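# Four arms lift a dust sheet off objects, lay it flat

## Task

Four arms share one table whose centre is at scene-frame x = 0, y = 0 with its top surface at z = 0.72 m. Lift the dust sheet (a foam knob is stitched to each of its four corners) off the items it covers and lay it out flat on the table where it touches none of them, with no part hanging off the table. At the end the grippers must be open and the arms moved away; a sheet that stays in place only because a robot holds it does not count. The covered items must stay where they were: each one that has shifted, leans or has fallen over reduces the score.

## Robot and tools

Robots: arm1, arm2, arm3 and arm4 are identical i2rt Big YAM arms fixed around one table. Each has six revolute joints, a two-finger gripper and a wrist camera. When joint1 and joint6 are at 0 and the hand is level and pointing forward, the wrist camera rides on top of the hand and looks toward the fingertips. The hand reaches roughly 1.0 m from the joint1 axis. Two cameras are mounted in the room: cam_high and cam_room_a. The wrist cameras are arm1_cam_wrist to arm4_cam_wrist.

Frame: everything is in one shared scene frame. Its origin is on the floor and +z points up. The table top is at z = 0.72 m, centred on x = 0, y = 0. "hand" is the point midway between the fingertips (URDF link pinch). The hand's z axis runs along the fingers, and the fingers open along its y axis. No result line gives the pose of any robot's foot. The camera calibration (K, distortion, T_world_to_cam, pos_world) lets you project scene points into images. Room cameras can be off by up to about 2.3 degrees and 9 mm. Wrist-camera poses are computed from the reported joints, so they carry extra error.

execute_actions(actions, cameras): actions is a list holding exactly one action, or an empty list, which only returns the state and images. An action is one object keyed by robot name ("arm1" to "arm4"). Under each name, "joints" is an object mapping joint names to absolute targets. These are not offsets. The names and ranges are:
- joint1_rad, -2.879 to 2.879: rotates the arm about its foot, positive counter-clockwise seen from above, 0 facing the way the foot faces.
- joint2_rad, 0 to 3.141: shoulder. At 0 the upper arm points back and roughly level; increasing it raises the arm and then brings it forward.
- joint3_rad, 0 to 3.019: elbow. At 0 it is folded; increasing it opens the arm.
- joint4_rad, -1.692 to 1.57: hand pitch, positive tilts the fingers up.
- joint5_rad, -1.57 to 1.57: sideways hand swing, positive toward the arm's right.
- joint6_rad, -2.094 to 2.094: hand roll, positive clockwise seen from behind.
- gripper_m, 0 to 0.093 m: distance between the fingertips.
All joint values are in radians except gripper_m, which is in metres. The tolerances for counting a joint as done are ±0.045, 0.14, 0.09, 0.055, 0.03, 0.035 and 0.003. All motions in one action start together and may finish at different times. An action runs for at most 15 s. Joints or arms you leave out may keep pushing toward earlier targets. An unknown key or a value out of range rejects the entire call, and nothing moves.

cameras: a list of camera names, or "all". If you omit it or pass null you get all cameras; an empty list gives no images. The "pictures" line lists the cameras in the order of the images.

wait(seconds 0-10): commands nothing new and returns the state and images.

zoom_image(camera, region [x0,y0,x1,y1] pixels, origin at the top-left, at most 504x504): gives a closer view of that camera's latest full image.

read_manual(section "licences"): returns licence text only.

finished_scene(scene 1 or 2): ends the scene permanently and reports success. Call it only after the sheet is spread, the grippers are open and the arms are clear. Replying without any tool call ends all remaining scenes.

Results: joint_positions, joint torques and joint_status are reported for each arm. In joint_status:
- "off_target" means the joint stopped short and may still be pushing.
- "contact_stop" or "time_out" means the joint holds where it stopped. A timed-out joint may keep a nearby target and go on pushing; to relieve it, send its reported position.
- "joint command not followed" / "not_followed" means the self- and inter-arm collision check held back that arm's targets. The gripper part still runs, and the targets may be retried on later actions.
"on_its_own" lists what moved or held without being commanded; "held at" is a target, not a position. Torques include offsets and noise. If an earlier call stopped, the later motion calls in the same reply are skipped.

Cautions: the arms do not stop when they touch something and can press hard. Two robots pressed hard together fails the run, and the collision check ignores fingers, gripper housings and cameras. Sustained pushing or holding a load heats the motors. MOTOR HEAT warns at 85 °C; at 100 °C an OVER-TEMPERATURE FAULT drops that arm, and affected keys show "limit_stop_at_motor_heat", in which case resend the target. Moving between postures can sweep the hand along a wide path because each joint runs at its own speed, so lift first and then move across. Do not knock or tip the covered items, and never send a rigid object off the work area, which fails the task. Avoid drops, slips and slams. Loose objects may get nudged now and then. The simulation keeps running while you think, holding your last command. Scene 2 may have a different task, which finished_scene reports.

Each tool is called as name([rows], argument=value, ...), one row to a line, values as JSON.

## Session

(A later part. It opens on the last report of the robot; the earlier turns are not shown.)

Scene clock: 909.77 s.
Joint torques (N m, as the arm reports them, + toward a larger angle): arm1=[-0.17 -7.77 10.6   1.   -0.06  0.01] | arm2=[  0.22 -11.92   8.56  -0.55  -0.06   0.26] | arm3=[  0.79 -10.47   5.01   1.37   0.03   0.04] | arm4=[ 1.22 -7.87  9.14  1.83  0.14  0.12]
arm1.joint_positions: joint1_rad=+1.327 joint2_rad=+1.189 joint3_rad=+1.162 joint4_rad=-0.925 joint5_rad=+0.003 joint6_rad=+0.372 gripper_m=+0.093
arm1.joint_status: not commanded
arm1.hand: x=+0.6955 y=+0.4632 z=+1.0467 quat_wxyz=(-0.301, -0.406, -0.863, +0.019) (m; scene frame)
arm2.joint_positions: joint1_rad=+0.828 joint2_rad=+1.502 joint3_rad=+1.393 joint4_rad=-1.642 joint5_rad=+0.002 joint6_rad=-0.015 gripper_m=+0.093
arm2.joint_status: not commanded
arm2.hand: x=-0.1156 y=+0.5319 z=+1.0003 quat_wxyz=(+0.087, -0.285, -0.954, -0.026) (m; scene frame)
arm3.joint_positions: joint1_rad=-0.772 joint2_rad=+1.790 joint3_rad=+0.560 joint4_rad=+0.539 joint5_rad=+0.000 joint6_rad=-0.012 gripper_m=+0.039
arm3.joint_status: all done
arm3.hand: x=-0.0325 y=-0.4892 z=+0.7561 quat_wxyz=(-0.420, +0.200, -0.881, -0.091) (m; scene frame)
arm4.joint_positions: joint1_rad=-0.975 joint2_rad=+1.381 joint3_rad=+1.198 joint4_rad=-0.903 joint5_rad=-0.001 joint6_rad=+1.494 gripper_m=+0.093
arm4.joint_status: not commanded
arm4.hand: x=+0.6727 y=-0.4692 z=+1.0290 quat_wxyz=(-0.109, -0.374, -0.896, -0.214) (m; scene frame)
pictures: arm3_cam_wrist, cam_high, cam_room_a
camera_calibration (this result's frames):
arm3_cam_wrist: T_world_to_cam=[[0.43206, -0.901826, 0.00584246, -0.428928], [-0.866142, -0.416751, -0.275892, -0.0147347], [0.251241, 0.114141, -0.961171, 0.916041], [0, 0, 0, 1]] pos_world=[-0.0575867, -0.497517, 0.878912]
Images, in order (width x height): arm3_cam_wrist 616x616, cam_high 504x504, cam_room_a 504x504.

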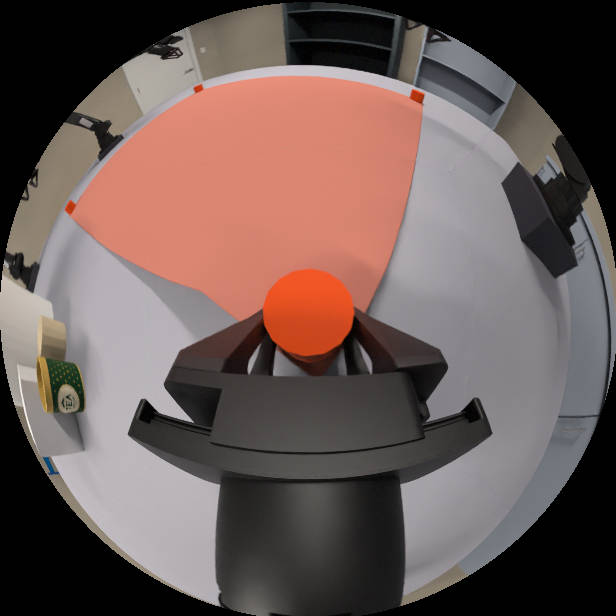

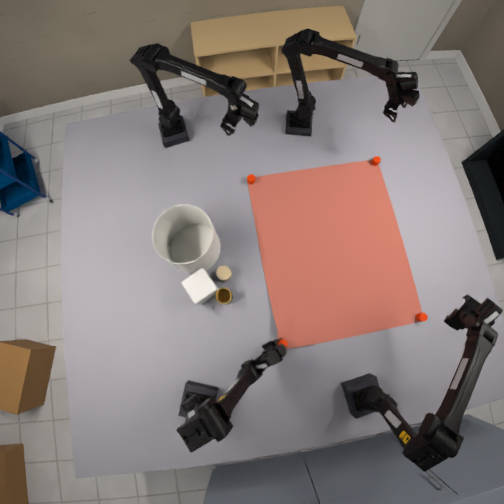

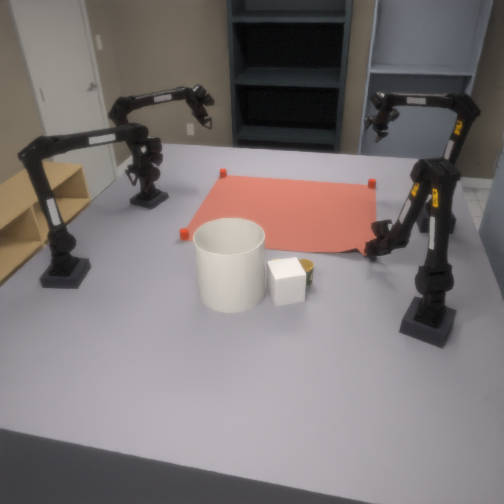

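execute_actions([
  {"arm3":{"joints":{"gripper_m":0.093}}},
], cameras=["arm3_cam_wrist"])

execute_actions([
  {"arm3":{"joints":{"joint2_rad":1.55,"joint3_rad":0.42,"joint4_rad":0.42}}},
], cameras=["arm3_cam_wrist"])

execute_actions([
  {"arm3":{"joints":{"joint2_rad":1.0,"joint3_rad":0.5,"joint4_rad":-0.4}}},
], cameras=["arm3_cam_wrist","cam_room_a","cam_high"])

Scene clock: 918.83 s.
Joint torques (N m, as the arm reports them, + toward a larger angle): arm1=[-0.76 -7.86 10.42  0.95 -0.06  0.04] | arm2=[  0.45 -12.39   8.52  -0.67  -0.11   0.27] | arm3=[  0.78 -10.37   4.94   1.35   0.03   0.05] | arm4=[ 1.29 -7.95  9.13  1.81  0.14  0.1 ]
arm1.joint_positions: joint1_rad=+1.327 joint2_rad=+1.189 joint3_rad=+1.162 joint4_rad=-0.925 joint5_rad=+0.003 joint6_rad=+0.372 gripper_m=+0.093
arm1.joint_status: not commanded
arm1.hand: x=+0.6955 y=+0.4632 z=+1.0467 quat_wxyz=(-0.301, -0.406, -0.863, +0.019) (m; scene frame)
arm2.joint_positions: joint1_rad=+0.828 joint2_rad=+1.502 joint3_rad=+1.393 joint4_rad=-1.642 joint5_rad=+0.002 joint6_rad=-0.015 gripper_m=+0.093
arm2.joint_status: not commanded
arm2.hand: x=-0.1156 y=+0.5319 z=+1.0003 quat_wxyz=(+0.087, -0.285, -0.954, -0.026) (m; scene frame)
arm3.joint_positions: joint1_rad=-0.772 joint2_rad=+1.790 joint3_rad=+0.560 joint4_rad=+0.539 joint5_rad=+0.000 joint6_rad=-0.012 gripper_m=+0.093
arm3.joint_status: all done
arm3.hand: x=-0.0325 y=-0.4892 z=+0.7561 quat_wxyz=(-0.420, +0.200, -0.881, -0.091) (m; scene frame)
arm4.joint_positions: joint1_rad=-0.975 joint2_rad=+1.381 joint3_rad=+1.198 joint4_rad=-0.903 joint5_rad=-0.001 joint6_rad=+1.494 gripper_m=+0.093
arm4.joint_status: not commanded
arm4.hand: x=+0.6727 y=-0.4692 z=+1.0290 quat_wxyz=(-0.109, -0.374, -0.896, -0.214) (m; scene frame)
pictures: arm3_cam_wrist
camera_calibration (this result's frames):
arm3_cam_wrist: T_world_to_cam=[[0.431843, -0.901932, 0.00554647, -0.428763], [-0.866277, -0.416469, -0.275895, -0.0145986], [0.251148, 0.114338, -0.961172, 0.916135], [0, 0, 0, 1]] pos_world=[-0.0575733, -0.497544, 0.878913]
Images, in order (width x height): arm3_cam_wrist 616x616.

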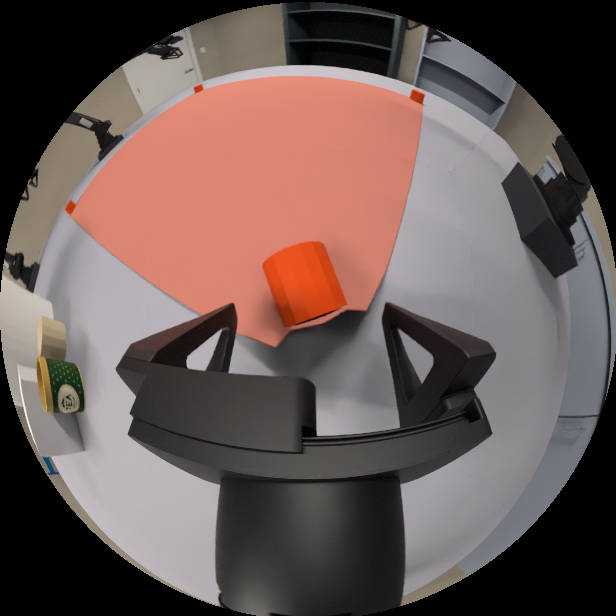

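Scene clock: 920.03 s.
Joint torques (N m, as the arm reports them, + toward a larger angle): arm1=[-1.23 -7.84 10.32  0.99 -0.02  0.04] | arm2=[  0.33 -12.64   8.73  -0.75  -0.12   0.24] | arm3=[ 0.71 -7.42  6.31  1.52  0.03  0.05] | arm4=[ 1.32 -7.99  9.2   1.8   0.14  0.11]
arm1.joint_positions: joint1_rad=+1.327 joint2_rad=+1.189 joint3_rad=+1.162 joint4_rad=-0.925 joint5_rad=+0.003 joint6_rad=+0.372 gripper_m=+0.093
arm1.joint_status: not commanded
arm1.hand: x=+0.6955 y=+0.4632 z=+1.0467 quat_wxyz=(-0.301, -0.406, -0.863, +0.019) (m; scene frame)
arm2.joint_positions: joint1_rad=+0.828 joint2_rad=+1.502 joint3_rad=+1.393 joint4_rad=-1.642 joint5_rad=+0.002 joint6_rad=-0.015 gripper_m=+0.093
arm2.joint_status: not commanded
arm2.hand: x=-0.1156 y=+0.5319 z=+1.0003 quat_wxyz=(+0.087, -0.285, -0.954, -0.026) (m; scene frame)
arm3.joint_positions: joint1_rad=-0.772 joint2_rad=+1.545 joint3_rad=+0.414 joint4_rad=+0.425 joint5_rad=+0.000 joint6_rad=-0.012 gripper_m=+0.093
arm3.joint_status: all done
arm3.hand: x=-0.0851 y=-0.5138 z=+0.7929 quat_wxyz=(-0.414, +0.201, -0.884, -0.090) (m; scene frame)
arm4.joint_positions: joint1_rad=-0.975 joint2_rad=+1.381 joint3_rad=+1.198 joint4_rad=-0.903 joint5_rad=-0.001 joint6_rad=+1.494 gripper_m=+0.093
arm4.joint_status: not commanded
arm4.hand: x=+0.6727 y=-0.4692 z=+1.0290 quat_wxyz=(-0.109, -0.374, -0.896, -0.214) (m; scene frame)
pictures: arm3_cam_wrist
camera_calibration (this result's frames):
arm3_cam_wrist: T_world_to_cam=[[0.431939, -0.901887, 0.00538901, -0.42824], [-0.869709, -0.418095, -0.262302, -0.0721127], [0.23882, 0.108611, -0.964971, 0.966538], [0, 0, 0, 1]] pos_world=[-0.108572, -0.521351, 0.916074]
Images, in order (width x height): arm3_cam_wrist 616x616.

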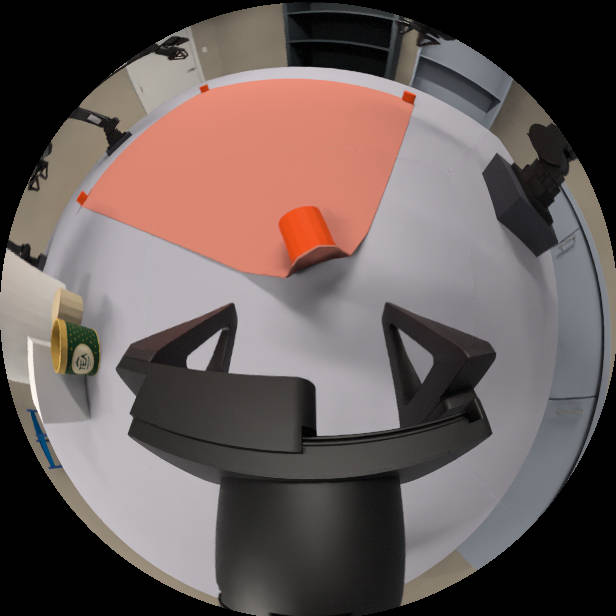

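Scene clock: 921.47 s.
Joint torques (N m, as the arm reports them, + toward a larger angle): arm1=[-1.12 -8.39 10.23  1.03 -0.04  0.04] | arm2=[  0.41 -12.19   8.56  -0.76  -0.1    0.29] | arm3=[ 0.8  -3.89 12.79  1.06  0.02  0.04] | arm4=[ 1.11 -7.77  9.11  1.82  0.13  0.1 ]
arm1.joint_positions: joint1_rad=+1.327 joint2_rad=+1.189 joint3_rad=+1.162 joint4_rad=-0.925 joint5_rad=+0.003 joint6_rad=+0.372 gripper_m=+0.093
arm1.joint_status: not commanded
arm1.hand: x=+0.6955 y=+0.4632 z=+1.0467 quat_wxyz=(-0.301, -0.406, -0.863, +0.019) (m; scene frame)
arm2.joint_positions: joint1_rad=+0.828 joint2_rad=+1.502 joint3_rad=+1.393 joint4_rad=-1.642 joint5_rad=+0.002 joint6_rad=-0.015 gripper_m=+0.093
arm2.joint_status: not commanded
arm2.hand: x=-0.1156 y=+0.5319 z=+1.0003 quat_wxyz=(+0.087, -0.285, -0.954, -0.026) (m; scene frame)
arm3.joint_positions: joint1_rad=-0.772 joint2_rad=+1.000 joint3_rad=+0.467 joint4_rad=-0.391 joint5_rad=+0.000 joint6_rad=-0.012 gripper_m=+0.093
arm3.joint_status: all done
arm3.hand: x=-0.1565 y=-0.5472 z=+0.8821 quat_wxyz=(-0.315, +0.210, -0.923, -0.069) (m; scene frame)
arm4.joint_positions: joint1_rad=-0.975 joint2_rad=+1.381 joint3_rad=+1.198 joint4_rad=-0.903 joint5_rad=-0.001 joint6_rad=+1.494 gripper_m=+0.093
arm4.joint_status: not commanded
arm4.hand: x=+0.6727 y=-0.4692 z=+1.0290 quat_wxyz=(-0.109, -0.374, -0.896, -0.214) (m; scene frame)
pictures: arm3_cam_wrist, cam_high, cam_room_a
camera_calibration (this result's frames):
arm3_cam_wrist: T_world_to_cam=[[0.433142, -0.901321, 0.00278784, -0.425222], [-0.900263, -0.43278, -0.0472031, -0.327341], [0.0437517, 0.0179359, -0.998881, 1.0231], [0, 0, 0, 1]] pos_world=[-0.155274, -0.543278, 1.00769]
Images, in order (width x height): arm3_cam_wrist 616x616, cam_high 504x504, cam_room_a 504x504.

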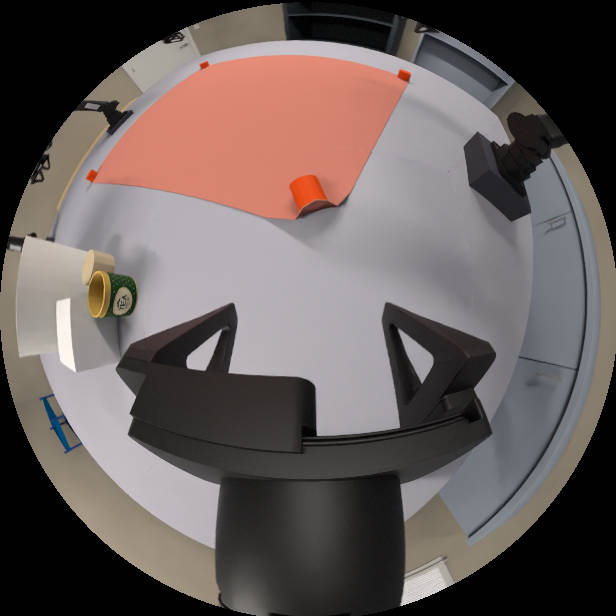

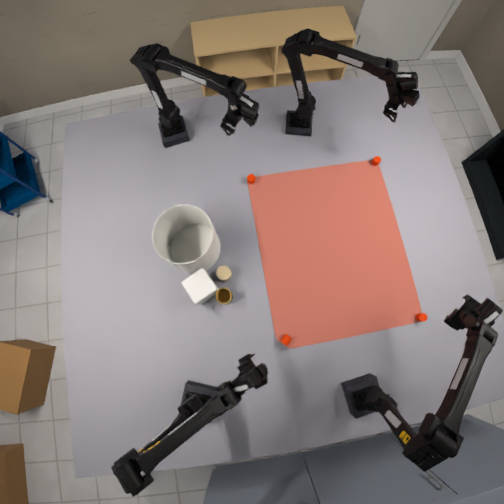

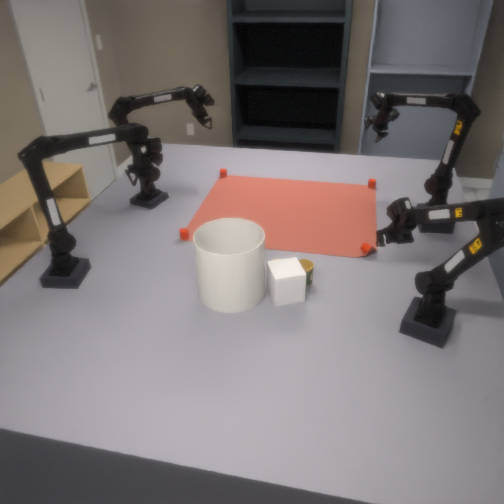

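zoom_image(camera="cam_room_a", region=[160,160,400,270])

zoom_image(camera="cam_high", region=[230,150,290,210])

zoom_image(camera="cam_high", region=[255,310,315,370])

Region (160, 160, 400, 270) of cam_room_a's 504x504 image, scaled by 2.100, with more detail than that image has; it fills the top 231 rows of this view, and the rest is white.

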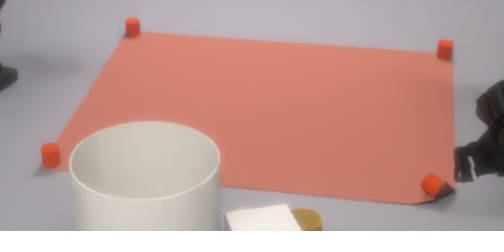

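Region (230, 150, 290, 210) of cam_high's 504x504 image, scaled by 8.400, with more detail than that image has.

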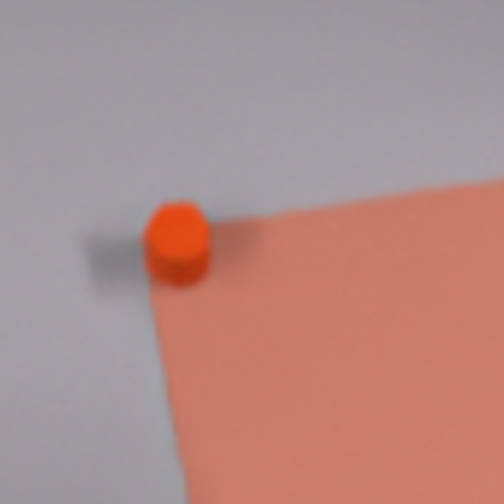

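Region (255, 310, 315, 370) of cam_high's 504x504 image, scaled by 8.400, with more detail than that image has.

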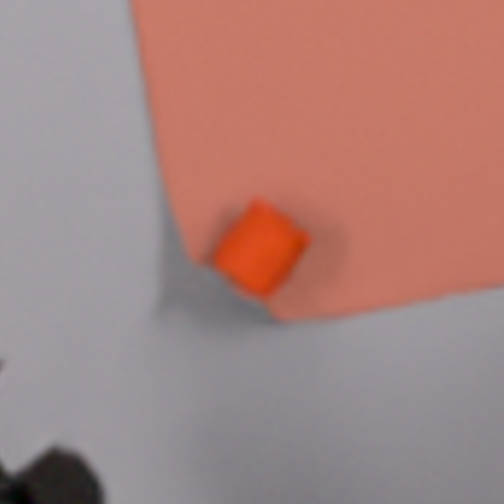

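execute_actions([
  {"arm3":{"joints":{"joint1_rad":-0.745,"joint2_rad":1.9,"joint3_rad":1.785,"joint4_rad":-1.65}}},
], cameras=[])

execute_actions([
  {"arm3":{"joints":{"joint2_rad":2.31}}},
], cameras=["arm3_cam_wrist","cam_room_a"])

Scene clock: 970.87 s.
Joint torques (N m, as the arm reports them, + toward a larger angle): arm1=[-0.2  -8.21 10.35  1.02 -0.01  0.08] | arm2=[  0.55 -12.23   8.56  -0.61  -0.07   0.27] | arm3=[  1.49 -15.92  13.04  -0.59   0.03   0.05] | arm4=[ 1.19 -8.15  9.16  1.81  0.14  0.11]
arm1.joint_positions: joint1_rad=+1.327 joint2_rad=+1.189 joint3_rad=+1.162 joint4_rad=-0.925 joint5_rad=+0.003 joint6_rad=+0.372 gripper_m=+0.093
arm1.joint_status: not commanded
arm1.hand: x=+0.6955 y=+0.4632 z=+1.0467 quat_wxyz=(-0.301, -0.406, -0.863, +0.019) (m; scene frame)
arm2.joint_positions: joint1_rad=+0.828 joint2_rad=+1.502 joint3_rad=+1.393 joint4_rad=-1.642 joint5_rad=+0.002 joint6_rad=-0.015 gripper_m=+0.093
arm2.joint_status: not commanded
arm2.hand: x=-0.1156 y=+0.5319 z=+1.0003 quat_wxyz=(+0.087, -0.285, -0.954, -0.026) (m; scene frame)
arm3.joint_positions: joint1_rad=-0.751 joint2_rad=+1.896 joint3_rad=+1.747 joint4_rad=-1.640 joint5_rad=+0.000 joint6_rad=-0.012 gripper_m=+0.093
arm3.joint_status: all done
arm3.hand: x=+0.0012 y=-0.4615 z=+0.9590 quat_wxyz=(+0.102, +0.231, -0.967, +0.022) (m; scene frame)
arm4.joint_positions: joint1_rad=-0.975 joint2_rad=+1.381 joint3_rad=+1.198 joint4_rad=-0.903 joint5_rad=-0.001 joint6_rad=+1.494 gripper_m=+0.093
arm4.joint_status: not commanded
arm4.hand: x=+0.6727 y=-0.4692 z=+1.0290 quat_wxyz=(-0.109, -0.374, -0.896, -0.214) (m; scene frame)
pictures: none
No camera images: the call's "cameras" was empty. Leave "cameras" out to get every camera's image.

Scene clock: 972.20 s.
Joint torques (N m, as the arm reports them, + toward a larger angle): arm1=[ 0.21 -7.38 10.37  1.09 -0.04  0.05] | arm2=[  1.09 -12.2    8.48  -0.69  -0.06   0.29] | arm3=[  1.27 -19.7    9.21  -0.96  -0.09   0.  ] | arm4=[ 1.29 -7.96  9.1   1.8   0.13  0.11]
arm1.joint_positions: joint1_rad=+1.327 joint2_rad=+1.189 joint3_rad=+1.162 joint4_rad=-0.925 joint5_rad=+0.003 joint6_rad=+0.372 gripper_m=+0.093
arm1.joint_status: not commanded
arm1.hand: x=+0.6955 y=+0.4632 z=+1.0467 quat_wxyz=(-0.301, -0.406, -0.863, +0.019) (m; scene frame)
arm2.joint_positions: joint1_rad=+0.828 joint2_rad=+1.502 joint3_rad=+1.393 joint4_rad=-1.642 joint5_rad=+0.002 joint6_rad=-0.015 gripper_m=+0.093
arm2.joint_status: not commanded
arm2.hand: x=-0.1156 y=+0.5319 z=+1.0003 quat_wxyz=(+0.087, -0.285, -0.954, -0.026) (m; scene frame)
arm3.joint_positions: joint1_rad=-0.751 joint2_rad=+2.318 joint3_rad=+1.767 joint4_rad=-1.652 joint5_rad=+0.002 joint6_rad=-0.008 gripper_m=+0.093
arm3.joint_status: all done
arm3.hand: x=-0.0173 y=-0.4706 z=+0.7517 quat_wxyz=(+0.299, +0.220, -0.926, +0.069) (m; scene frame)
arm4.joint_positions: joint1_rad=-0.975 joint2_rad=+1.381 joint3_rad=+1.198 joint4_rad=-0.903 joint5_rad=-0.001 joint6_rad=+1.494 gripper_m=+0.093
arm4.joint_status: not commanded
arm4.hand: x=+0.6727 y=-0.4692 z=+1.0290 quat_wxyz=(-0.109, -0.374, -0.896, -0.214) (m; scene frame)
pictures: arm3_cam_wrist, cam_room_a
camera_calibration (this result's frames):
arm3_cam_wrist: T_world_to_cam=[[0.446734, -0.894632, -0.00781794, -0.404814], [-0.294221, -0.15516, 0.943059, -0.778344], [-0.844904, -0.418997, -0.332535, 0.163534], [0, 0, 0, 1]] pos_world=[0.0900097, -0.414407, 0.78524]
Images, in order (width x height): arm3_cam_wrist 616x616, cam_room_a 504x504.

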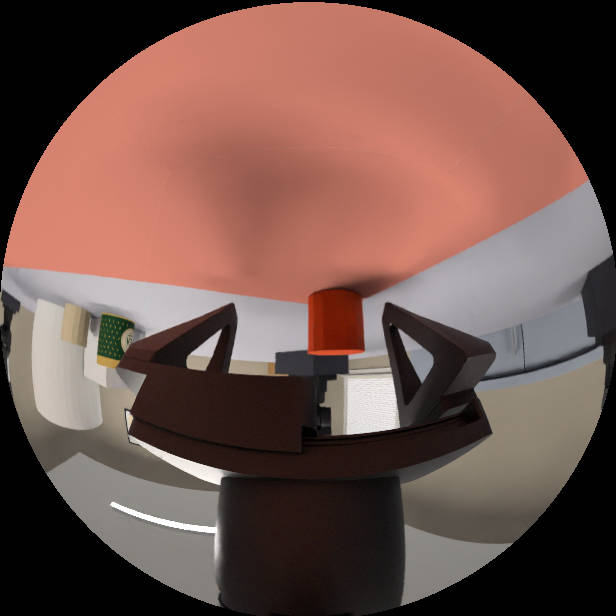

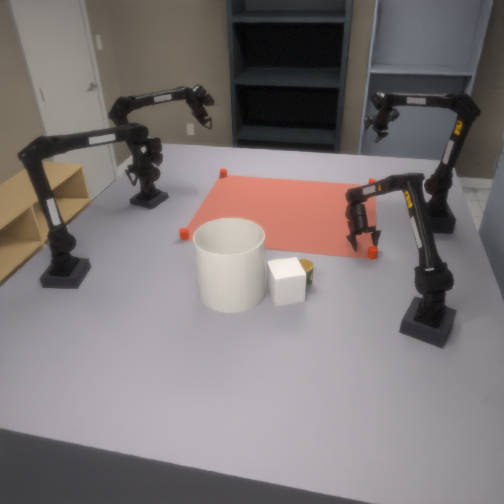

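The knob is now upright. Lift away.

execute_actions([
  {"arm3":{"joints":{"joint2_rad":1.6}}},
], cameras=["cam_high","cam_room_a"])

Scene clock: 977.83 s.
Joint torques (N m, as the arm reports them, + toward a larger angle): arm1=[-1.43 -7.69 10.29  1.22 -0.05  0.02] | arm2=[  0.12 -12.56   8.65  -0.59  -0.09   0.3 ] | arm3=[  1.41 -13.04  11.5    0.51  -0.08   0.  ] | arm4=[ 1.42 -7.78  9.15  1.76  0.13  0.12]
arm1.joint_positions: joint1_rad=+1.327 joint2_rad=+1.189 joint3_rad=+1.162 joint4_rad=-0.925 joint5_rad=+0.003 joint6_rad=+0.372 gripper_m=+0.093
arm1.joint_status: not commanded
arm1.hand: x=+0.6955 y=+0.4632 z=+1.0467 quat_wxyz=(-0.301, -0.406, -0.863, +0.019) (m; scene frame)
arm2.joint_positions: joint1_rad=+0.828 joint2_rad=+1.502 joint3_rad=+1.393 joint4_rad=-1.642 joint5_rad=+0.002 joint6_rad=-0.015 gripper_m=+0.093
arm2.joint_status: not commanded
arm2.hand: x=-0.1156 y=+0.5319 z=+1.0003 quat_wxyz=(+0.087, -0.285, -0.954, -0.026) (m; scene frame)
arm3.joint_positions: joint1_rad=-0.751 joint2_rad=+1.600 joint3_rad=+1.772 joint4_rad=-1.651 joint5_rad=+0.002 joint6_rad=-0.008 gripper_m=+0.093
arm3.joint_status: all done
arm3.hand: x=-0.0285 y=-0.4769 z=+1.1150 quat_wxyz=(-0.048, +0.230, -0.972, -0.011) (m; scene frame)
arm4.joint_positions: joint1_rad=-0.975 joint2_rad=+1.381 joint3_rad=+1.198 joint4_rad=-0.903 joint5_rad=-0.001 joint6_rad=+1.494 gripper_m=+0.093
arm4.joint_status: not commanded
arm4.hand: x=+0.6727 y=-0.4692 z=+1.0290 quat_wxyz=(-0.109, -0.374, -0.896, -0.214) (m; scene frame)
pictures: cam_high, cam_room_a
Images, in order (width x height): cam_high 504x504, cam_room_a 504x504.

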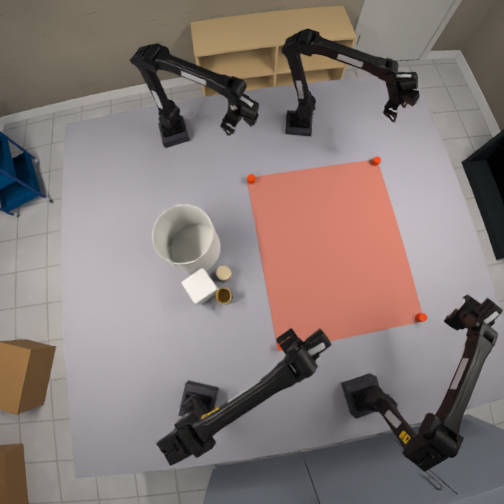

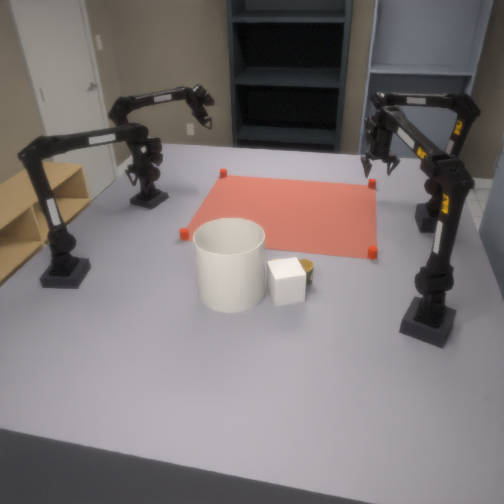

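finished_scene(scene=2)

The scene is finished: the task was done.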